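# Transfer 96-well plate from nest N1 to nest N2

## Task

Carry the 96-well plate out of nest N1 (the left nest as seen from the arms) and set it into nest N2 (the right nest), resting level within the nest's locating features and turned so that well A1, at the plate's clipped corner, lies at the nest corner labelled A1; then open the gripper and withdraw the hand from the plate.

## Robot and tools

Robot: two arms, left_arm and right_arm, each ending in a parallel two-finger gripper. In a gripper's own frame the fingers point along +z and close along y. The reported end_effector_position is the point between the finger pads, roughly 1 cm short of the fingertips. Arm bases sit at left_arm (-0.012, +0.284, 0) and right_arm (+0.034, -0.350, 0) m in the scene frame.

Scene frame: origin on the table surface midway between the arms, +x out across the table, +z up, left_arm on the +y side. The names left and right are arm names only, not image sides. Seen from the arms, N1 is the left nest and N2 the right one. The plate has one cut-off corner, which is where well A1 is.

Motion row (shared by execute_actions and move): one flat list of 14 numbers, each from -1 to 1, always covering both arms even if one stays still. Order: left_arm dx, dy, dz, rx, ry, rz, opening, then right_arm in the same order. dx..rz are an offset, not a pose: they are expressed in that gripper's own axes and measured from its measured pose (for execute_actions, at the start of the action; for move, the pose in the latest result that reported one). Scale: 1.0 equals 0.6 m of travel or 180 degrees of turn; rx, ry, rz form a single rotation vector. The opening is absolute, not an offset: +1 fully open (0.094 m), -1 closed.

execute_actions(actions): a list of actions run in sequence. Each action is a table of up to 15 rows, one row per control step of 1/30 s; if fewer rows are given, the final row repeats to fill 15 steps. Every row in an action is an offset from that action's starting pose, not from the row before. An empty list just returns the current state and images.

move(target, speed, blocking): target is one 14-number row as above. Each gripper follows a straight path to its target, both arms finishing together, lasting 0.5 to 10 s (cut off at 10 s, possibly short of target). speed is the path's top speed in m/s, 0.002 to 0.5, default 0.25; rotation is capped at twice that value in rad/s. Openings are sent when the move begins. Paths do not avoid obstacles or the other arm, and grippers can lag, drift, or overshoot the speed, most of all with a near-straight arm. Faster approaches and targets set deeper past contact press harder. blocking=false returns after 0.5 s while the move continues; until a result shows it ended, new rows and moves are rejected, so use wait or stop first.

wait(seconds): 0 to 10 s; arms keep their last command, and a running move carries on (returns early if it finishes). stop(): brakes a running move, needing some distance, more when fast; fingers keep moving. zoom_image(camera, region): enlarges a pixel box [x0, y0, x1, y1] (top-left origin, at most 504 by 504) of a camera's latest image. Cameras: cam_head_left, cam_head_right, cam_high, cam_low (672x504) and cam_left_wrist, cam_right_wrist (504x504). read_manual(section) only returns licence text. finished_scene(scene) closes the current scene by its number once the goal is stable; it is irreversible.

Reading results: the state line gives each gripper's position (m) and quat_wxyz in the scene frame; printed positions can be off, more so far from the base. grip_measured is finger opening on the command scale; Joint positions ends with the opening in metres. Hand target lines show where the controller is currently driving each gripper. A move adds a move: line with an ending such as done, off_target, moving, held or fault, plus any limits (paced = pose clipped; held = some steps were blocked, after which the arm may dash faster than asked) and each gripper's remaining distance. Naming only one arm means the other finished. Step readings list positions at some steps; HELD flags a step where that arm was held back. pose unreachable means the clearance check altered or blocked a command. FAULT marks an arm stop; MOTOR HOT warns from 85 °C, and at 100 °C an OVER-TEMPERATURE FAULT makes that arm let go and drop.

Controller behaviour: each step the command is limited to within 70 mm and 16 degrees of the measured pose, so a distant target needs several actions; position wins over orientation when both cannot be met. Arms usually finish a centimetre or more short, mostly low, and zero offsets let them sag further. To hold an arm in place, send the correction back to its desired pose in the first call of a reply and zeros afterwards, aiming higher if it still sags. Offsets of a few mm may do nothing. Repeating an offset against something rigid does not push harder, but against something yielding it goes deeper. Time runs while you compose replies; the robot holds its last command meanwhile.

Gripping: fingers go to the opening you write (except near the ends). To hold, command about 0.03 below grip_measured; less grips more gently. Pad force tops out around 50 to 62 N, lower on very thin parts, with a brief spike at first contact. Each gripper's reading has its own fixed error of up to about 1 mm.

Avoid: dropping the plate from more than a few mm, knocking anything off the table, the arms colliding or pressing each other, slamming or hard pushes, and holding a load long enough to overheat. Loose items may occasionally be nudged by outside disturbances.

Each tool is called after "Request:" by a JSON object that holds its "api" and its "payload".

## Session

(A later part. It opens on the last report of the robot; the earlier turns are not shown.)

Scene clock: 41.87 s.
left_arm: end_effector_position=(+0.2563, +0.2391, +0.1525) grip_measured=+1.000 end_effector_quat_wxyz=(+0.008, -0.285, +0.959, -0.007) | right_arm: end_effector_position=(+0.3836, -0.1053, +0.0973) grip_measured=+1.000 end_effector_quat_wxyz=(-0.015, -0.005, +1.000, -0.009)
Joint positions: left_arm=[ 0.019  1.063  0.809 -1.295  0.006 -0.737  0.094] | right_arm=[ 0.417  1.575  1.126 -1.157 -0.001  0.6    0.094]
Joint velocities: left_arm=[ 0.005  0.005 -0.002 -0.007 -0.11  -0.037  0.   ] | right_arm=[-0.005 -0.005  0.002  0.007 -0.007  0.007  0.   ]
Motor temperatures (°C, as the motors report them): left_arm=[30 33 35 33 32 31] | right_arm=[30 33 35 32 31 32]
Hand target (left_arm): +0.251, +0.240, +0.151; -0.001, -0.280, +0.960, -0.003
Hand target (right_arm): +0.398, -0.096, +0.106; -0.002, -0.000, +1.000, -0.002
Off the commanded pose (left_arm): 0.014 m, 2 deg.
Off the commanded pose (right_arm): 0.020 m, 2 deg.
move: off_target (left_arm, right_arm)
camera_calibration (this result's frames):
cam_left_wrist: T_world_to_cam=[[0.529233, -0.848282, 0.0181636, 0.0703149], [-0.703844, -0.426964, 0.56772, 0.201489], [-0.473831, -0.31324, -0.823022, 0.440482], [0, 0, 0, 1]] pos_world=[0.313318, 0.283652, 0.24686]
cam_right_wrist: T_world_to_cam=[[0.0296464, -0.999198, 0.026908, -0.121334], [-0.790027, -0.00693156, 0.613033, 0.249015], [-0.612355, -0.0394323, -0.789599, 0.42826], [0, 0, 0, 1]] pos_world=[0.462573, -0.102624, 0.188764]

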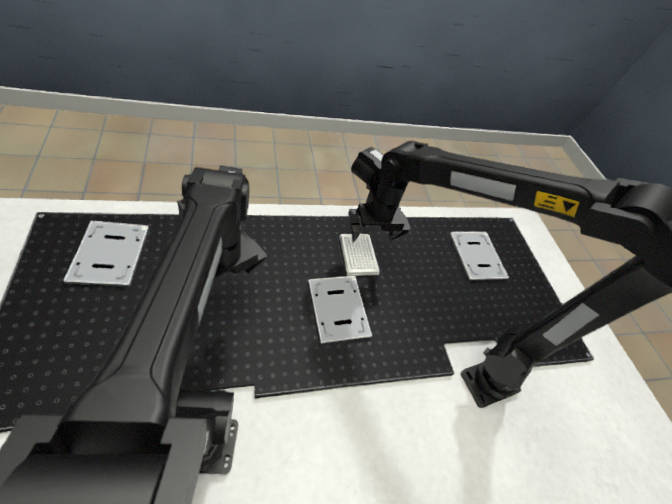

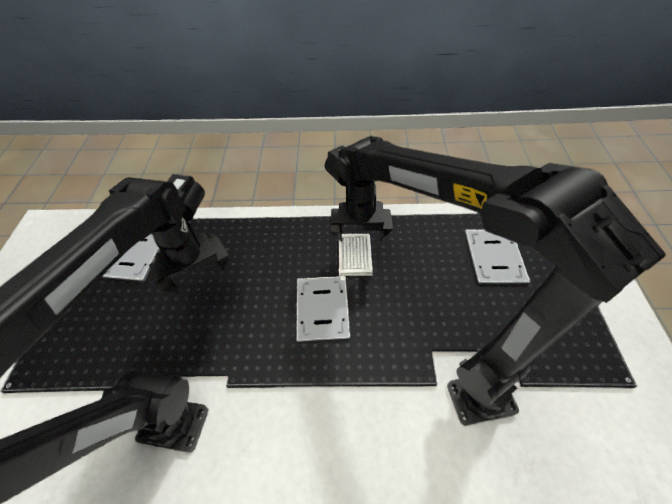

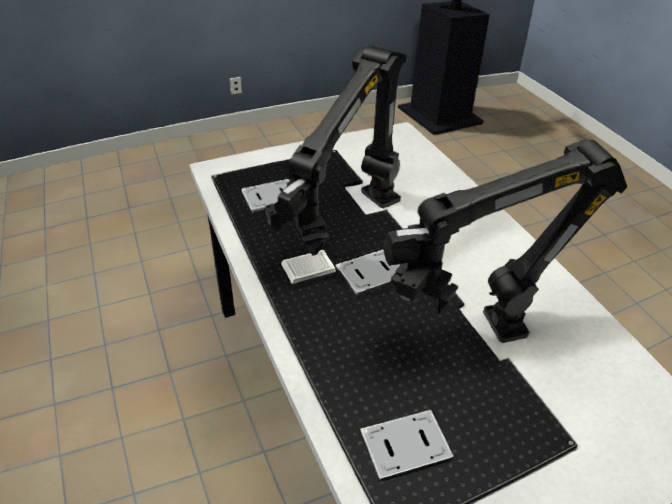

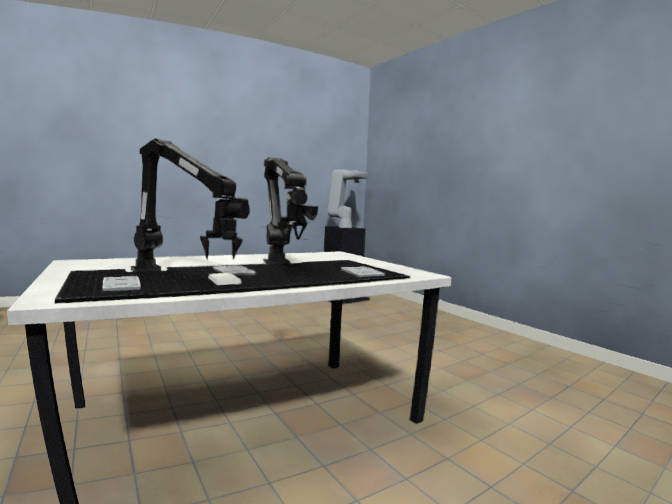

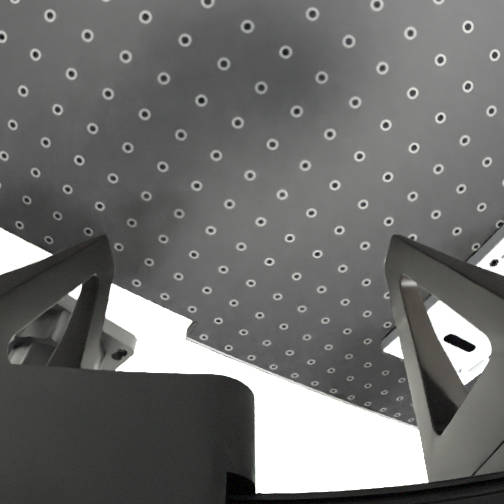

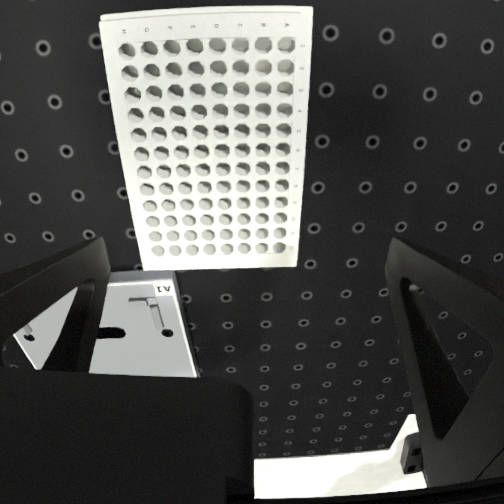

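Request:
{"api": "move", "payload": {"target": [0, 0, -0.005, 0, 0, 0, 1, -0.0107, 0.0328, 0.083, -0.0045, -0.0076, -0.0029, 1], "speed": 0.1}}

Scene clock: 44.00 s.
left_arm: end_effector_position=(+0.2563, +0.2391, +0.1525) grip_measured=+1.000 end_effector_quat_wxyz=(+0.008, -0.284, +0.959, -0.007) | right_arm: end_effector_position=(+0.3905, -0.0904, +0.0526) grip_measured=+1.000 end_effector_quat_wxyz=(-0.003, -0.009, +1.000, -0.001)
Joint positions: left_arm=[ 0.019  1.063  0.809 -1.295  0.006 -0.735  0.094] | right_arm=[ 0.435  1.65   1.086 -1.012 -0.001  0.612  0.094]
Joint velocities: left_arm=[-0.015  0.005 -0.002 -0.017  0.11  -0.051  0.   ] | right_arm=[-0.015 -0.015  0.007 -0.007 -0.007 -0.007  0.   ]
Motor temperatures (°C, as the motors report them): left_arm=[30 33 35 33 32 31] | right_arm=[30 33 35 32 31 32]
Hand target (left_arm): +0.256, +0.239, +0.156; +0.009, -0.285, +0.959, -0.007
Hand target (right_arm): +0.388, -0.087, +0.047; -0.003, -0.010, +1.000, -0.002
Off the commanded pose (left_arm): 0.003 m, 0 deg.
Off the commanded pose (right_arm): 0.007 m, 0 deg.
move: done
camera_calibration (this result's frames):
cam_left_wrist: T_world_to_cam=[[0.526966, -0.849693, 0.0181301, 0.0712385], [-0.704995, -0.425114, 0.567679, 0.201348], [-0.474646, -0.311929, -0.82305, 0.440382], [0, 0, 0, 1]] pos_world=[0.313434, 0.283495, 0.246864]
cam_right_wrist: T_world_to_cam=[[0.0368143, -0.999266, 0.0106345, -0.107407], [-0.804592, -0.0233274, 0.59337, 0.28726], [-0.592686, -0.0304009, -0.80486, 0.391645], [0, 0, 0, 1]] pos_world=[0.467203, -0.0887205, 0.145911]

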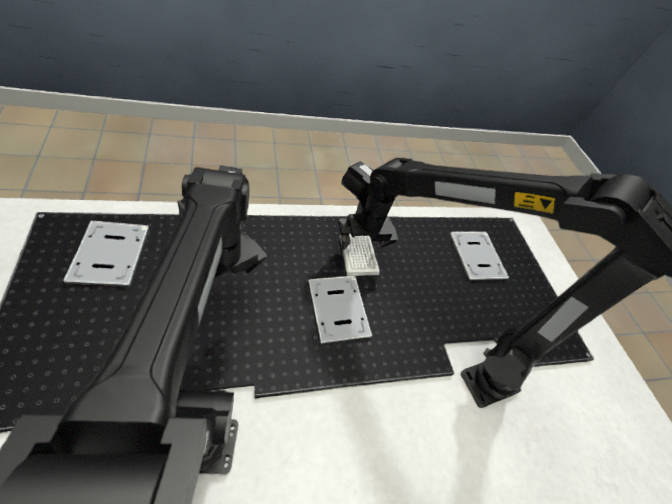

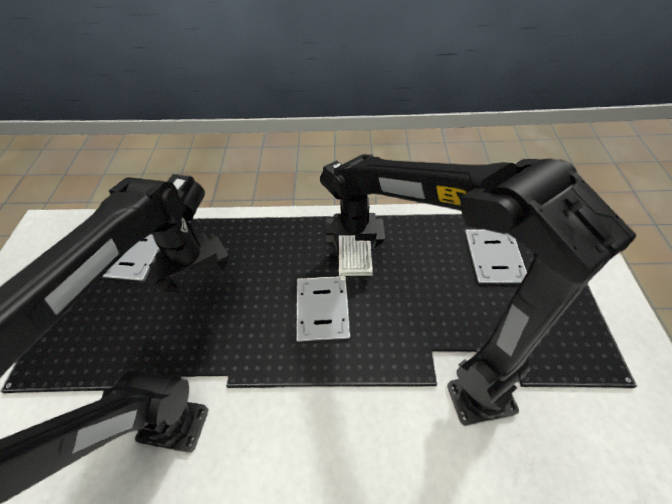

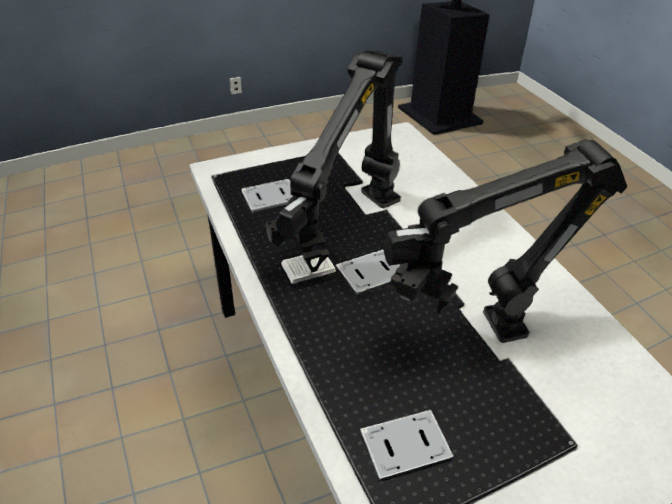

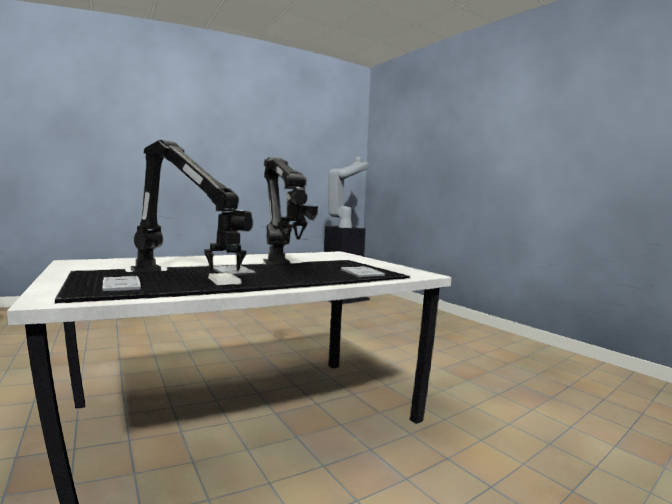

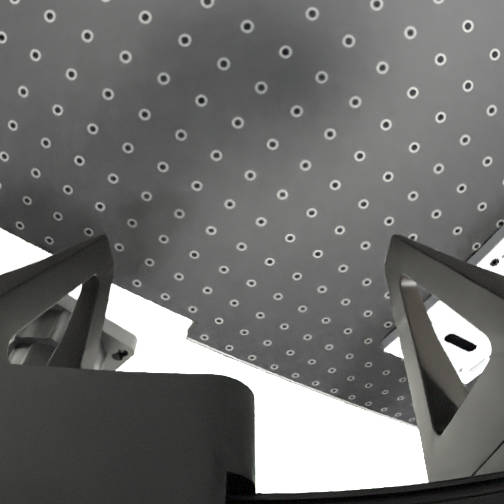

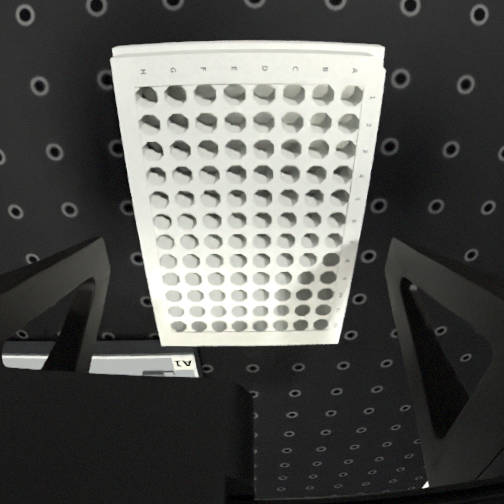

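Request:
{"api": "move", "payload": {"target": [0, 0, -0.005, 0, 0, 0, 1, 0.0046, 0.0057, 0.046, 0, 0, 0, 1], "speed": 0.07}}

Scene clock: 45.17 s.
left_arm: end_effector_position=(+0.2563, +0.2391, +0.1525) grip_measured=+1.000 end_effector_quat_wxyz=(+0.008, -0.284, +0.959, -0.007) | right_arm: end_effector_position=(+0.3906, -0.0903, +0.0323) grip_measured=+1.000 end_effector_quat_wxyz=(+0.000, -0.008, +1.000, +0.001)
Joint positions: left_arm=[ 0.019  1.063  0.809 -1.295  0.006 -0.735  0.094] | right_arm=[ 0.435  1.678  1.059 -0.95  -0.001  0.613  0.094]
Joint velocities: left_arm=[-0.015  0.005 -0.017  0.017 -0.066  0.081  0.   ] | right_arm=[ 0.005  0.015 -0.012 -0.022  0.037 -0.022  0.   ]
Motor temperatures (°C, as the motors report them): left_arm=[30 33 35 33 32 31] | right_arm=[30 34 35 32 31 32]
Hand target (left_arm): +0.256, +0.239, +0.156; +0.009, -0.284, +0.959, -0.007
Hand target (right_arm): +0.387, -0.087, +0.025; -0.003, -0.009, +1.000, -0.001
Off the commanded pose (left_arm): 0.003 m, 0 deg.
Off the commanded pose (right_arm): 0.009 m, 0 deg.
move: done
camera_calibration (this result's frames):
cam_left_wrist: T_world_to_cam=[[0.526966, -0.849693, 0.0181301, 0.0712385], [-0.704995, -0.425114, 0.567679, 0.201348], [-0.474646, -0.311929, -0.82305, 0.440382], [0, 0, 0, 1]] pos_world=[0.313434, 0.283495, 0.246864]
cam_right_wrist: T_world_to_cam=[[0.0348598, -0.999369, 0.00679974, -0.106218], [-0.807919, -0.0241755, 0.588798, 0.30076], [-0.588262, -0.026019, -0.808252, 0.374209], [0, 0, 0, 1]] pos_world=[0.466826, -0.089143, 0.12609]

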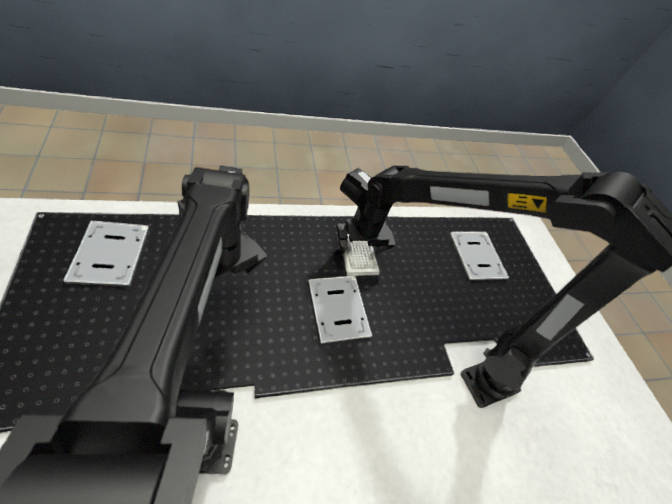

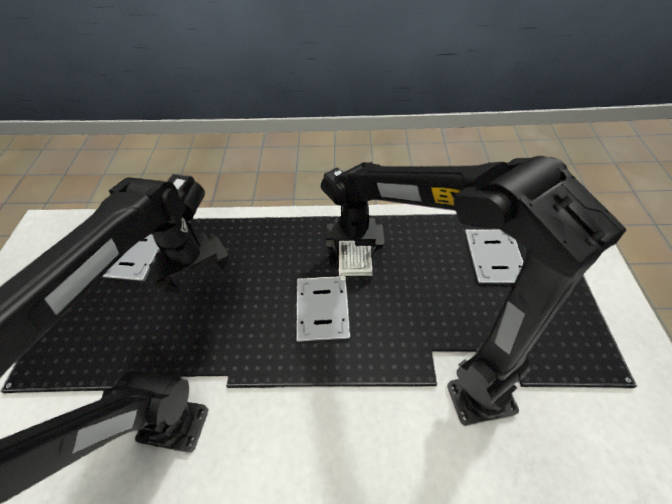

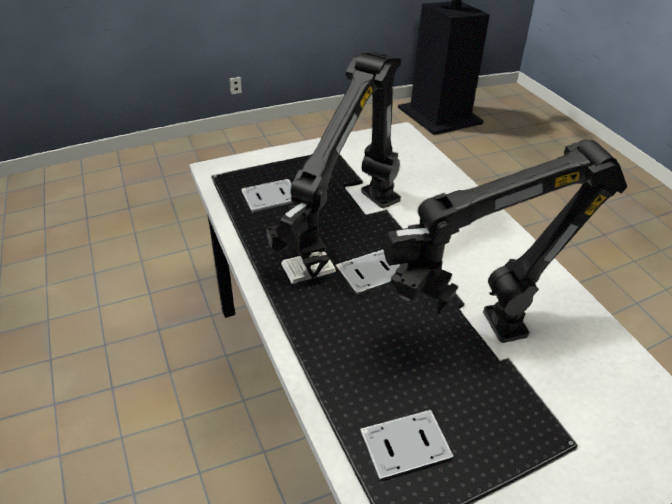

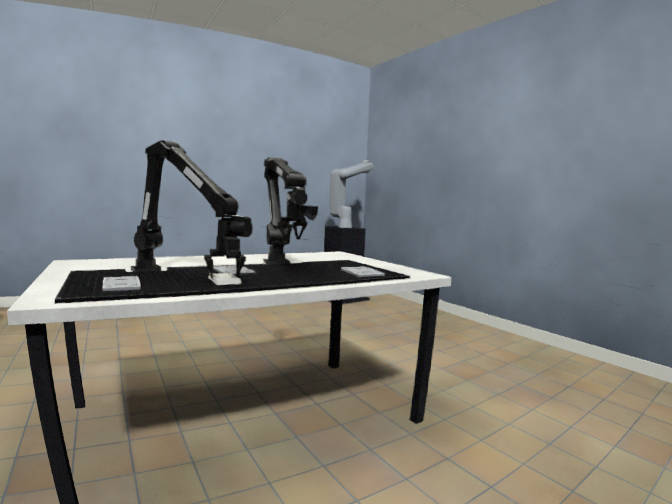

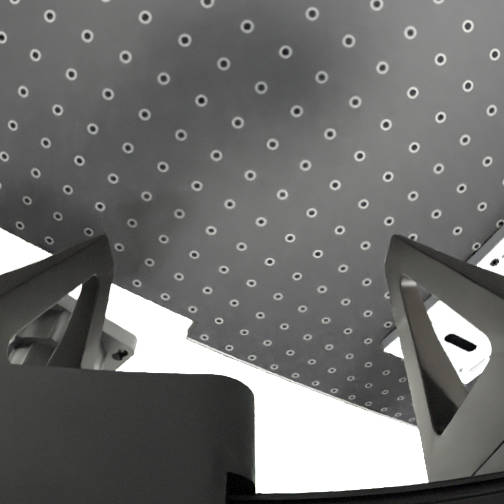

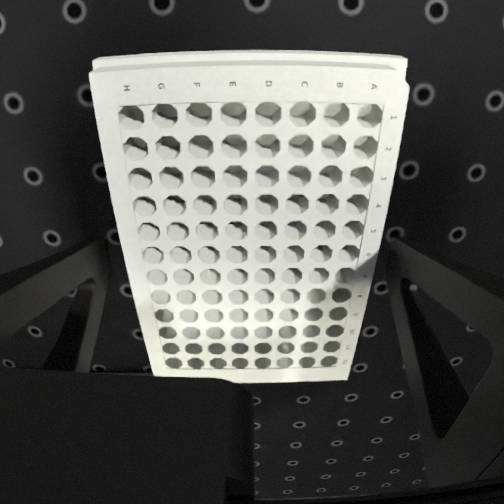

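Request:
{"api": "execute_actions", "payload": {"actions": [[[0,0,-0.005,0,0,0,1,0.005,0.0054,0.013,0.0013,0.0019,-0.0006,0.98],[0,0,-0.005,0,0,0,1,0.005,0.0054,0.014,0.0013,0.0019,-0.0006,0.96],[0,0,-0.005,0,0,0,1,0.005,0.0054,0.015,0.0013,0.0019,-0.0006,0.94],[0,0,-0.005,0,0,0,1,0.005,0.0054,0.016,0.0013,0.0019,-0.0006,0.92],[0,0,-0.005,0,0,0,1,0.005,0.0054,0.017,0.0013,0.0019,-0.0006,0.90],[0,0,-0.005,0,0,0,1,0.005,0.0054,0.018,0.0013,0.0019,-0.0006,0.88],[0,0,-0.005,0,0,0,1,0.005,0.0054,0.0187,0.0013,0.0019,-0.0006,0.87]]]}}

Scene clock: 46.40 s.
left_arm: end_effector_position=(+0.2563, +0.2391, +0.1525) grip_measured=+1.000 end_effector_quat_wxyz=(+0.008, -0.284, +0.959, -0.007) | right_arm: end_effector_position=(+0.3924, -0.0890, +0.0318) grip_measured=+0.872 end_effector_quat_wxyz=(+0.004, -0.008, +1.000, +0.004)
Joint positions: left_arm=[ 0.019  1.063  0.809 -1.295  0.006 -0.735  0.094] | right_arm=[ 0.435  1.679  1.059 -0.941 -0.001  0.614  0.088]
Joint velocities: left_arm=[-0.005  0.015  0.012 -0.007 -0.066  0.037  0.   ] | right_arm=[ 0.005 -0.015 -0.002 -0.002 -0.007 -0.007  0.   ]
Motor temperatures (°C, as the motors report them): left_arm=[30 33 35 33 32 31] | right_arm=[30 34 34 32 31 32]
Hand target (left_arm): +0.256, +0.239, +0.156; +0.009, -0.284, +0.959, -0.007
Hand target (right_arm): +0.387, -0.087, +0.021; -0.003, -0.009, +1.000, -0.001
Off the commanded pose (left_arm): 0.003 m, 0 deg.
Off the commanded pose (right_arm): 0.012 m, 1 deg.
Step readings (end_effector_position):
0: left_arm (+0.2563, +0.2391, +0.1525) | right_arm (+0.3906, -0.0903, +0.0323)
1: left_arm (+0.2563, +0.2391, +0.1525) | right_arm (+0.3906, -0.0903, +0.0323)
2: left_arm (+0.2563, +0.2391, +0.1525) | right_arm (+0.3907, -0.0903, +0.0323)
4: left_arm (+0.2563, +0.2391, +0.1525) | right_arm (+0.3911, -0.0899, +0.0323)
8: left_arm (+0.2563, +0.2391, +0.1525) | right_arm (+0.3922, -0.0892, +0.0322)
15: end_effector_position above
camera_calibration (this result's frames):
cam_left_wrist: T_world_to_cam=[[0.526966, -0.849693, 0.0181301, 0.0712385], [-0.704995, -0.425114, 0.567679, 0.201348], [-0.474646, -0.311929, -0.82305, 0.440382], [0, 0, 0, 1]] pos_world=[0.313434, 0.283495, 0.246864]
cam_right_wrist: T_world_to_cam=[[0.0344484, -0.999404, 0.00209748, -0.104656], [-0.811904, -0.0267615, 0.583178, 0.304039], [-0.582774, -0.0217925, -0.812342, 0.373279], [0, 0, 0, 1]] pos_world=[0.467993, -0.0883229, 0.12614]

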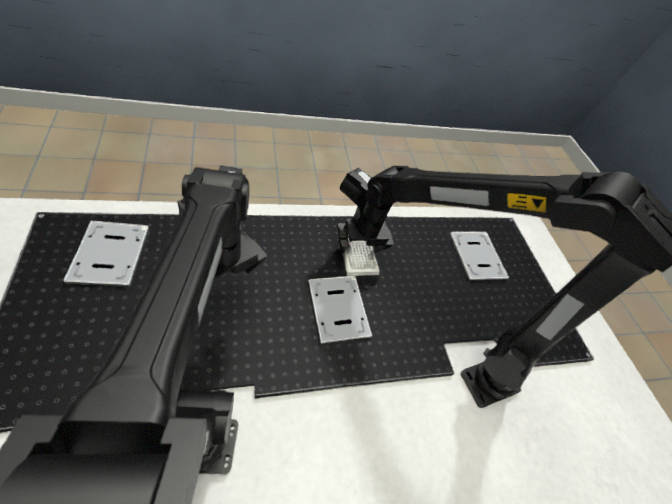

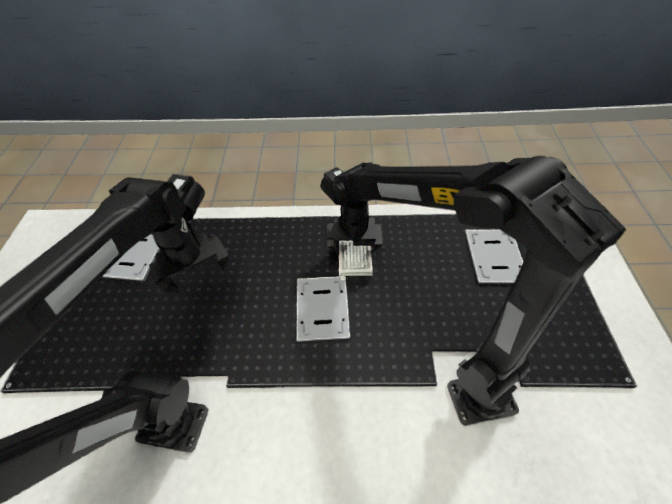

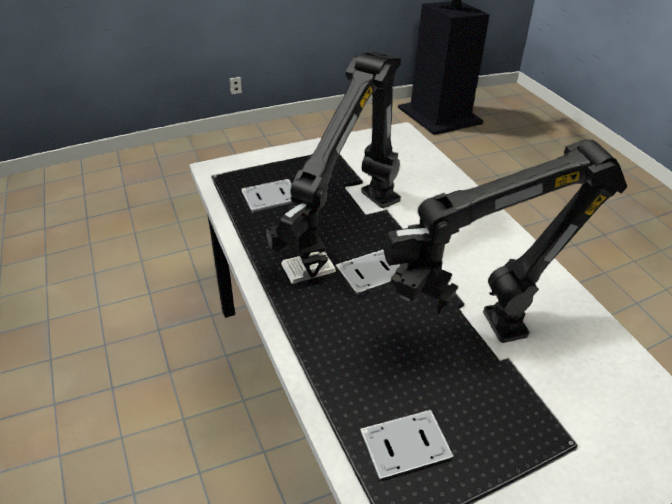

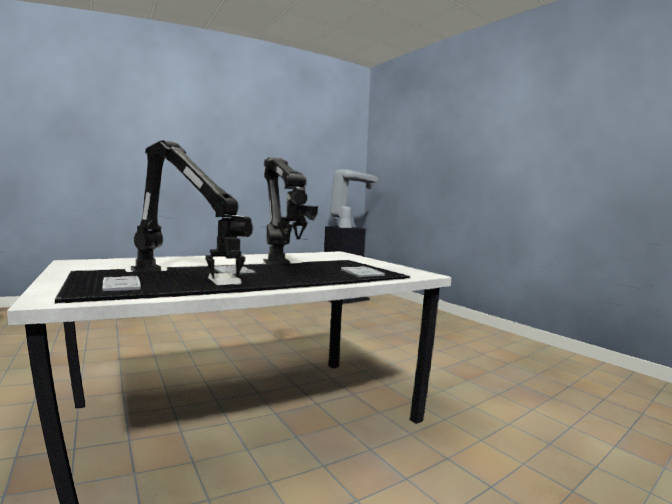

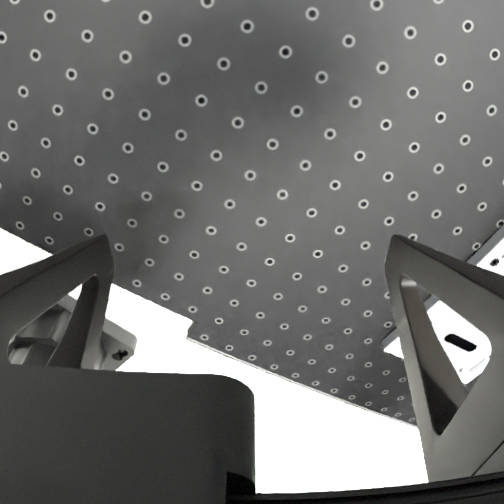

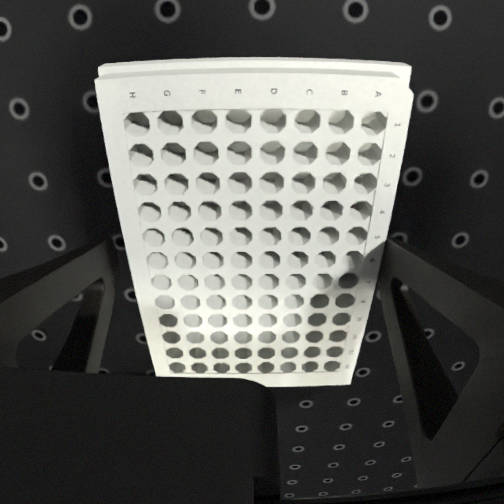

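Request:
{"api": "execute_actions", "payload": {"actions": [[[0,0,-0.005,0,0,0,1,0.0028,-0.002,0.0139,0.0037,0.0051,0,0.87],[0,0,-0.005,0,0,0,1,0.003,-0.0021,0.015,0.004,0.0055,0,0.87],[0,0,-0.005,0,0,0,1,0.0033,-0.0023,0.0161,0.0043,0.0059,0,0.87],[0,0,-0.005,0,0,0,1,0.0035,-0.0024,0.0172,0.0046,0.0063,0,0.87],[0,0,-0.005,0,0,0,1,0.0037,-0.0026,0.0183,0.0049,0.0067,0,0.87],[0,0,-0.005,0,0,0,1,0.0037,-0.0026,0.0183,0.0049,0.0067,0,0.86],[0,0,-0.005,0,0,0,1,0.0037,-0.0026,0.0183,0.0049,0.0067,0,0.84],[0,0,-0.005,0,0,0,1,0.0037,-0.0026,0.0183,0.0049,0.0067,0,0.82],[0,0,-0.005,0,0,0,1,0.0037,-0.0026,0.0183,0.0049,0.0067,0,0.80],[0,0,-0.005,0,0,0,1,0.0037,-0.0026,0.0183,0.0049,0.0067,0,0.78],[0,0,-0.005,0,0,0,1,0.0037,-0.0026,0.0183,0.0049,0.0067,0,0.76],[0,0,-0.005,0,0,0,1,0.0037,-0.0026,0.0183,0.0049,0.0067,0,0.74],[0,0,-0.005,0,0,0,1,0.0037,-0.0026,0.0183,0.0049,0.0067,0,0.725],[0,0,-0.005,0,0,0,1,0.0037,-0.0026,0.0183,0.0049,0.0067,0,0.71],[0,0,-0.005,0,0,0,1,0.0037,-0.0026,0.0183,0.0049,0.0067,0,0.695]]]}}

Scene clock: 48.40 s.
left_arm: end_effector_position=(+0.2563, +0.2391, +0.1525) grip_measured=+1.000 end_effector_quat_wxyz=(+0.008, -0.284, +0.959, -0.007) | right_arm: end_effector_position=(+0.3917, -0.0895, +0.0283) grip_measured=+0.714 end_effector_quat_wxyz=(+0.000, -0.008, +1.000, +0.001)
Joint positions: left_arm=[ 0.019  1.063  0.809 -1.295  0.006 -0.735  0.094] | right_arm=[ 0.435  1.687  1.059 -0.941 -0.001  0.614  0.081]
Joint velocities: left_arm=[-0.005 -0.015  0.002  0.007  0.051  0.051  0.   ] | right_arm=[-0.005  0.015 -0.007  0.007 -0.037 -0.11  -0.008]
Motor temperatures (°C, as the motors report them): left_arm=[30 33 35 33 32 31] | right_arm=[30 34 34 32 31 32]
Hand target (left_arm): +0.256, +0.239, +0.156; +0.009, -0.284, +0.959, -0.007
Hand target (right_arm): +0.390, -0.091, +0.021; -0.007, -0.008, +1.000, -0.004
Off the commanded pose (left_arm): 0.003 m, 0 deg.
Off the commanded pose (right_arm): 0.008 m, 1 deg.
Step readings (end_effector_position):
0: left_arm (+0.2563, +0.2391, +0.1525) | right_arm (+0.3924, -0.0890, +0.0318)
1: left_arm (+0.2563, +0.2391, +0.1525) | right_arm (+0.3924, -0.0890, +0.0317)
2: left_arm (+0.2563, +0.2391, +0.1525) | right_arm (+0.3924, -0.0890, +0.0317)
4: left_arm (+0.2563, +0.2391, +0.1525) | right_arm (+0.3923, -0.0891, +0.0312)
8: left_arm (+0.2563, +0.2391, +0.1525) | right_arm (+0.3919, -0.0894, +0.0293)
15: end_effector_position above
camera_calibration (this result's frames):
cam_left_wrist: T_world_to_cam=[[0.526966, -0.849693, 0.0181301, 0.0712385], [-0.704995, -0.425114, 0.567679, 0.201348], [-0.474646, -0.311929, -0.82305, 0.440382], [0, 0, 0, 1]] pos_world=[0.313434, 0.283495, 0.246864]
cam_right_wrist: T_world_to_cam=[[0.0344786, -0.999382, 0.00679954, -0.105264], [-0.807927, -0.0238674, 0.588798, 0.304076], [-0.588272, -0.0257945, -0.808251, 0.371678], [0, 0, 0, 1]] pos_world=[0.467949, -0.0883547, 0.122086]

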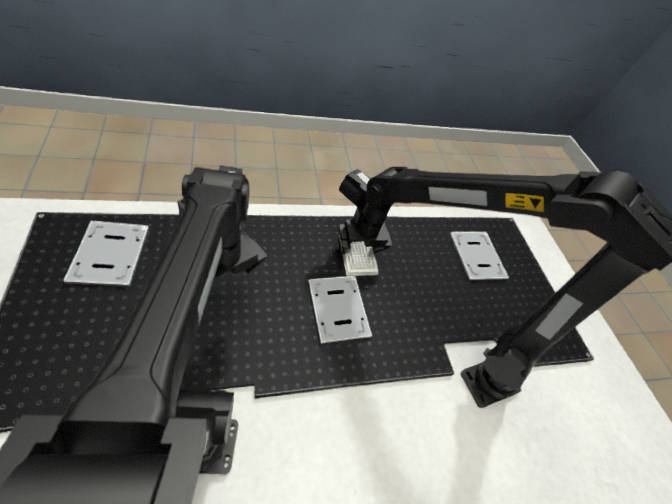

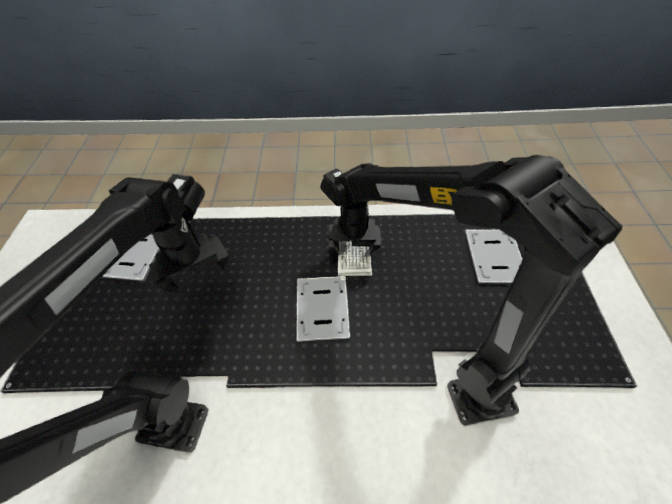

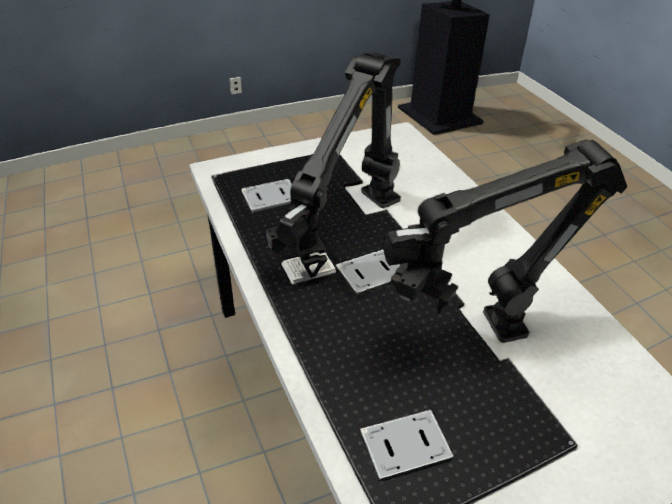

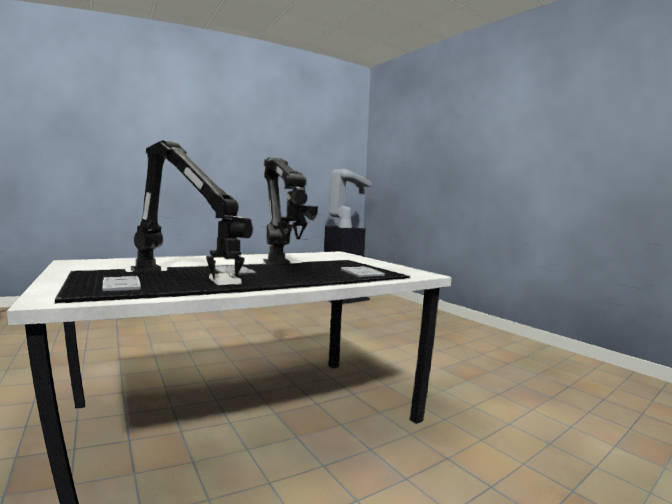

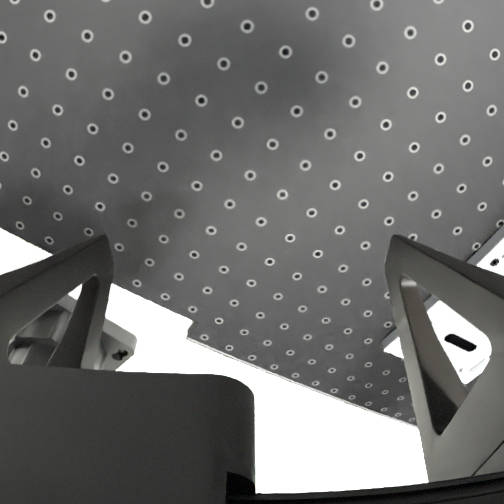

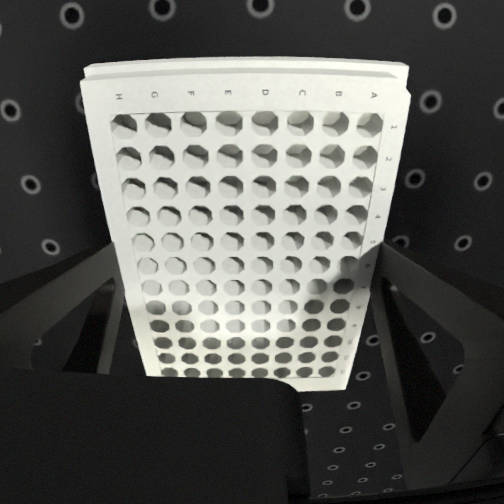

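Request:
{"api": "execute_actions", "payload": {"actions": [[[0,0,-0.005,0,0,0,1,0.001,-0.001,0.006,0.0016,0.0022,0,0.685],[0,0,-0.005,0,0,0,1,0,0,0,0,0,0,0.675],[0,0,-0.005,0,0,0,1,-0.0008,0.0006,-0.0055,-0.0014,-0.002,0,0.675],[0,0,-0.005,0,0,0,1,-0.0017,0.0012,-0.011,-0.0029,-0.004,0,0.675],[0,0,-0.005,0,0,0,1,-0.0025,0.0018,-0.0164,-0.0043,-0.0059,0,0.675],[0,0,-0.005,0,0,0,1,-0.0034,0.0025,-0.0218,-0.0058,-0.0079,0,0.675],[0,0,-0.005,0,0,0,1,-0.0042,0.0031,-0.0273,-0.0072,-0.0099,0,0.675],[0,0,-0.005,0,0,0,1,-0.0051,0.0037,-0.0328,-0.0087,-0.0119,0,0.675],[0,0,-0.005,0,0,0,1,-0.0059,0.0043,-0.0382,-0.0101,-0.0138,0,0.675],[0,0,-0.005,0,0,0,1,-0.0068,0.0049,-0.0437,-0.0116,-0.0158,0,0.675],[0,0,-0.005,0,0,0,1,-0.0076,0.0055,-0.0492,-0.013,-0.0178,0,0.675],[0,0,-0.005,0,0,0,1,-0.0085,0.0062,-0.0546,-0.0145,-0.0198,0,0.675],[0,0,-0.005,0,0,0,1,-0.0093,0.0068,-0.0601,-0.0159,-0.0217,0,0.675],[0,0,-0.005,0,0,0,1,-0.0102,0.0074,-0.0655,-0.0174,-0.0237,0,0.675],[0,0,-0.005,0,0,0,1,-0.011,0.008,-0.071,-0.0188,-0.0257,0,0.675]]]}}

Scene clock: 50.93 s.
left_arm: end_effector_position=(+0.2563, +0.2391, +0.1525) grip_measured=+1.000 end_effector_quat_wxyz=(+0.008, -0.284, +0.959, -0.007) | right_arm: end_effector_position=(+0.3968, -0.0858, +0.0587) grip_measured=+0.705 end_effector_quat_wxyz=(+0.029, -0.008, +0.999, +0.022)
Joint positions: left_arm=[ 0.019  1.063  0.809 -1.295  0.006 -0.735  0.094] | right_arm=[ 0.435  1.616  1.059 -0.941 -0.001  0.614  0.08 ]
Joint velocities: left_arm=[-0.005 -0.005  0.007  0.002  0.022  0.066  0.   ] | right_arm=[-0.005 -0.288  0.007 -0.002 -0.007  0.007 -0.   ]
Motor temperatures (°C, as the motors report them): left_arm=[30 33 35 33 32 31] | right_arm=[30 34 34 32 31 32]
Hand target (left_arm): +0.256, +0.239, +0.156; +0.009, -0.284, +0.959, -0.007
Hand target (right_arm): +0.398, -0.084, +0.070; +0.041, -0.008, +0.999, +0.030
Off the commanded pose (left_arm): 0.003 m, 0 deg.
Off the commanded pose (right_arm): 0.012 m, 2 deg.
Step readings (end_effector_position):
0: left_arm (+0.2563, +0.2391, +0.1525) | right_arm (+0.3917, -0.0895, +0.0281)
1: left_arm (+0.2563, +0.2391, +0.1525) | right_arm (+0.3917, -0.0895, +0.0281)
2: left_arm (+0.2563, +0.2391, +0.1525) | right_arm (+0.3917, -0.0895, +0.0281)
4: left_arm (+0.2563, +0.2391, +0.1525) | right_arm (+0.3917, -0.0895, +0.0281)
8: left_arm (+0.2563, +0.2391, +0.1525) | right_arm (+0.3925, -0.0889, +0.0322)
15: end_effector_position above
camera_calibration (this result's frames):
cam_left_wrist: T_world_to_cam=[[0.526966, -0.849693, 0.0181301, 0.0712385], [-0.704995, -0.425114, 0.567679, 0.201348], [-0.474646, -0.311929, -0.82305, 0.440382], [0, 0, 0, 1]] pos_world=[0.313434, 0.283495, 0.246864]
cam_right_wrist: T_world_to_cam=[[0.035249, -0.998822, -0.0333632, -0.0998718], [-0.840652, -0.0476869, 0.539472, 0.30417], [-0.540427, 0.00903095, -0.841342, 0.385276], [0, 0, 0, 1]] pos_world=[0.467436, -0.0887285, 0.156726]

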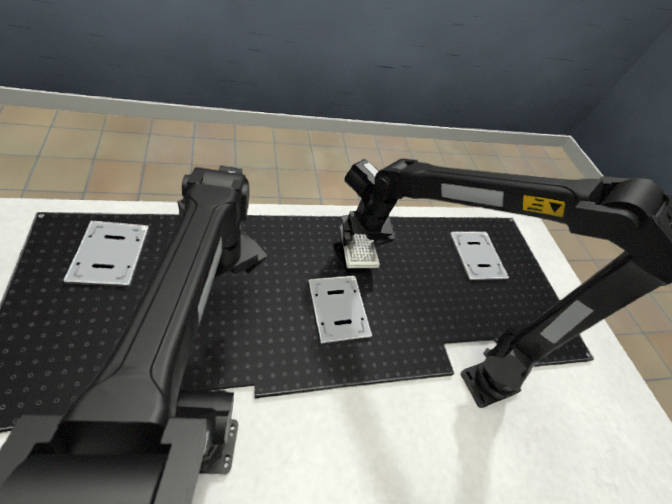

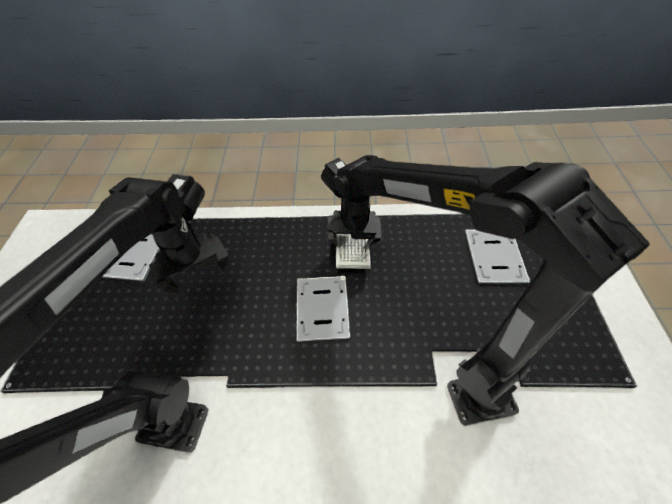

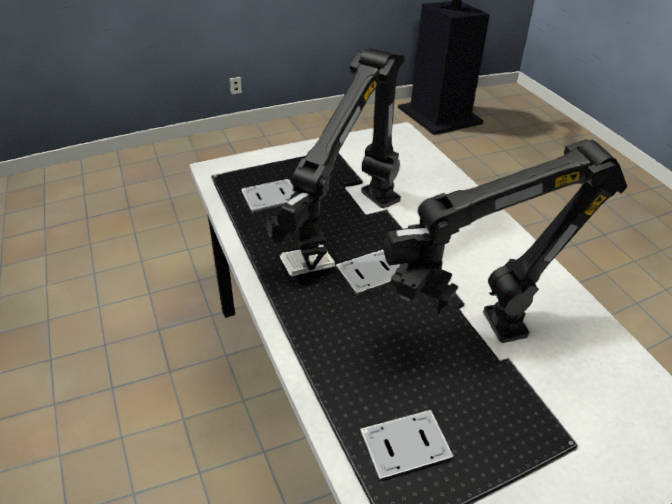

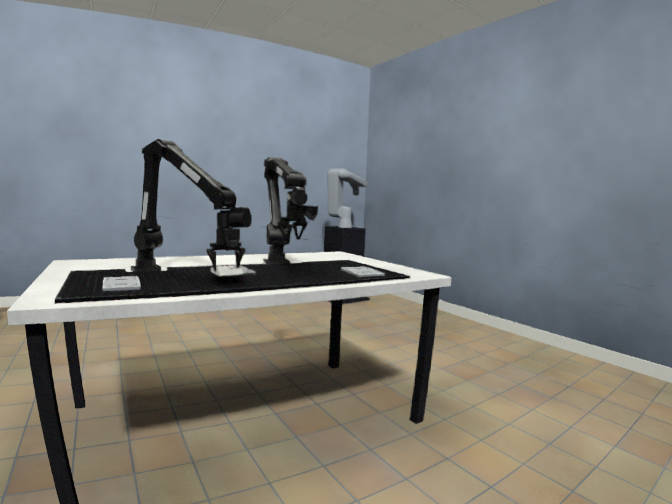

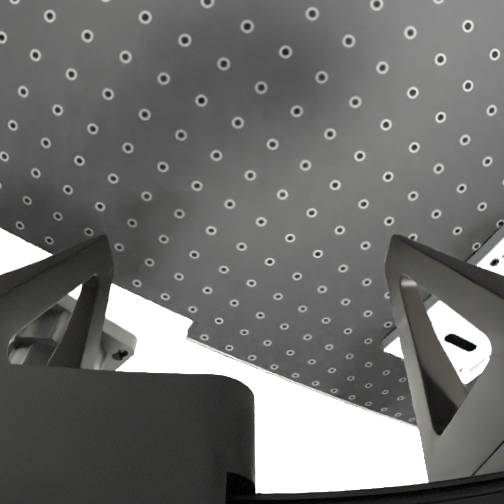

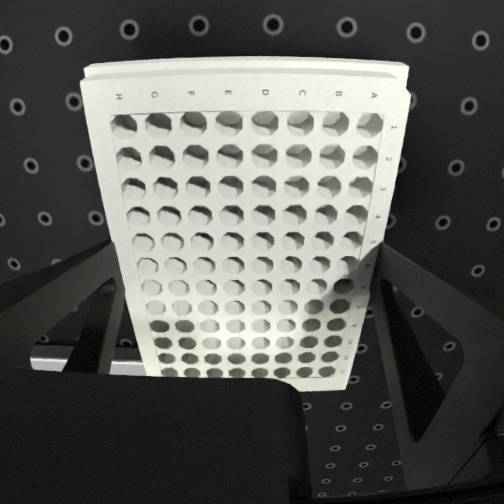

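Request:
{"api": "execute_actions", "payload": {"actions": []}}

Scene clock: 52.17 s.
left_arm: end_effector_position=(+0.2563, +0.2391, +0.1525) grip_measured=+1.000 end_effector_quat_wxyz=(+0.008, -0.284, +0.959, -0.007) | right_arm: end_effector_position=(+0.3982, -0.0848, +0.0700) grip_measured=+0.705 end_effector_quat_wxyz=(+0.040, -0.008, +0.999, +0.030)
Joint positions: left_arm=[ 0.019  1.063  0.809 -1.295  0.006 -0.735  0.094] | right_arm=[ 0.435  1.589  1.059 -0.941 -0.001  0.614  0.08 ]
Joint velocities: left_arm=[ 0.005 -0.005 -0.007 -0.032 -0.022 -0.081  0.   ] | right_arm=[ 0.005  0.005 -0.012  0.002  0.007  0.022  0.001]
Motor temperatures (°C, as the motors report them): left_arm=[30 33 35 33 32 31] | right_arm=[30 34 34 32 31 32]
Hand target (left_arm): +0.256, +0.239, +0.156; +0.009, -0.284, +0.959, -0.007
Hand target (right_arm): +0.398, -0.084, +0.070; +0.040, -0.008, +0.999, +0.030
Off the commanded pose (left_arm): 0.003 m, 0 deg.
Off the commanded pose (right_arm): 0.001 m, 0 deg.
camera_calibration (this result's frames):
cam_left_wrist: T_world_to_cam=[[0.526966, -0.849693, 0.0181301, 0.0712385], [-0.704995, -0.425114, 0.567679, 0.201348], [-0.474646, -0.311929, -0.82305, 0.440382], [0, 0, 0, 1]] pos_world=[0.313434, 0.283495, 0.246864]
cam_right_wrist: T_world_to_cam=[[0.0361156, -0.998191, -0.0480716, -0.0977835], [-0.851933, -0.0558981, 0.520658, 0.304439], [-0.522403, 0.0221499, -0.852411, 0.390216], [0, 0, 0, 1]] pos_world=[0.466743, -0.0892323, 0.169415]

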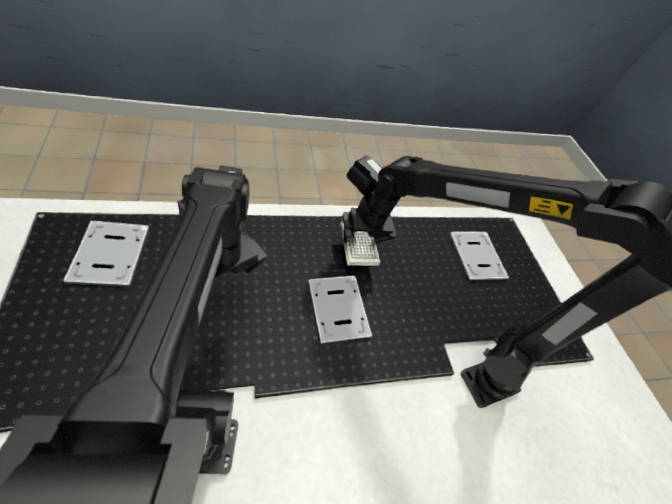

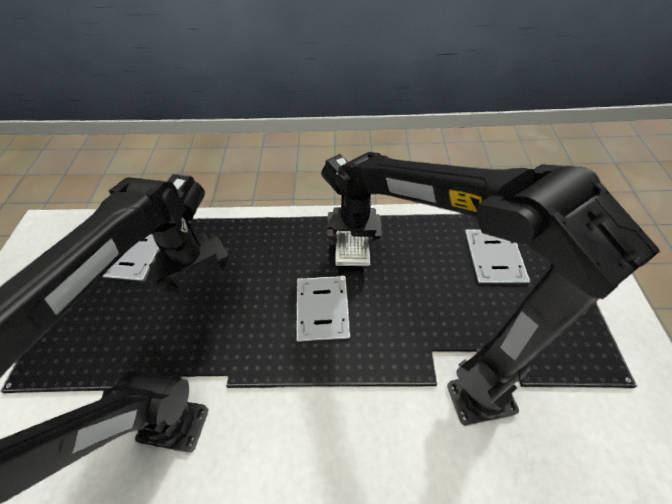

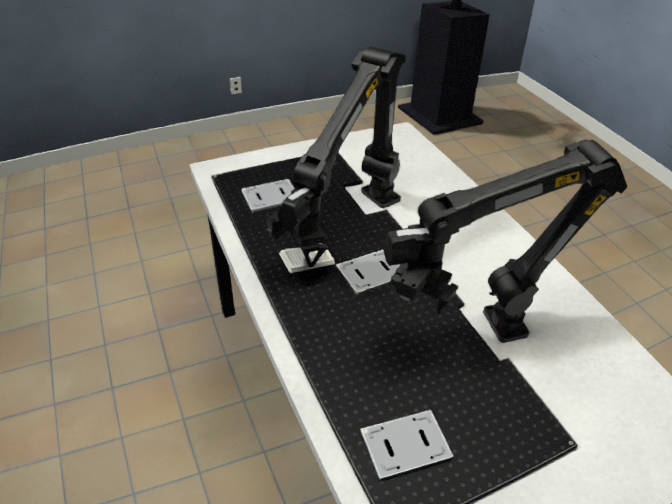

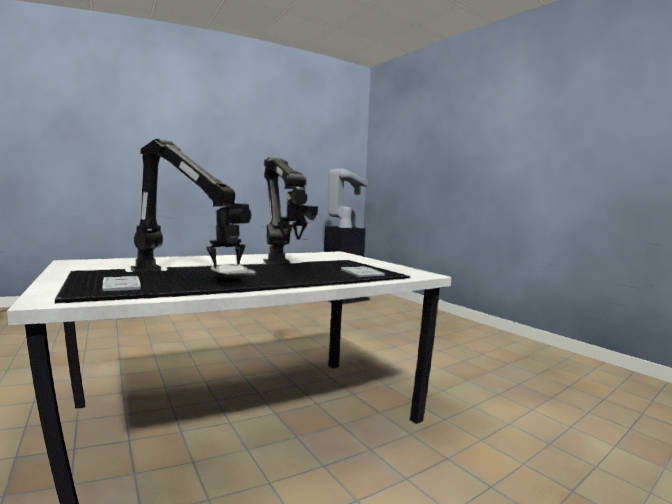

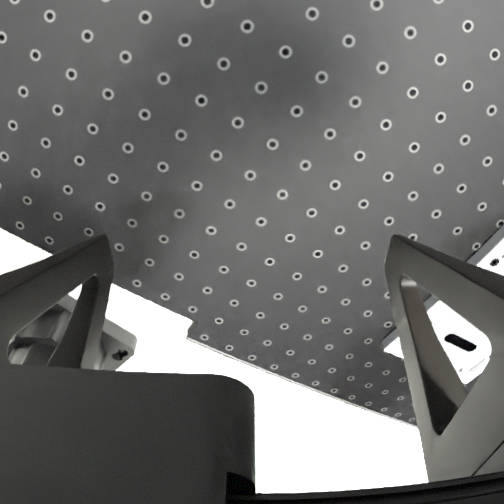

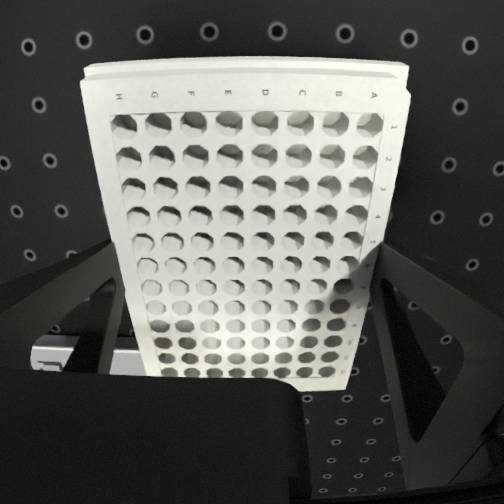

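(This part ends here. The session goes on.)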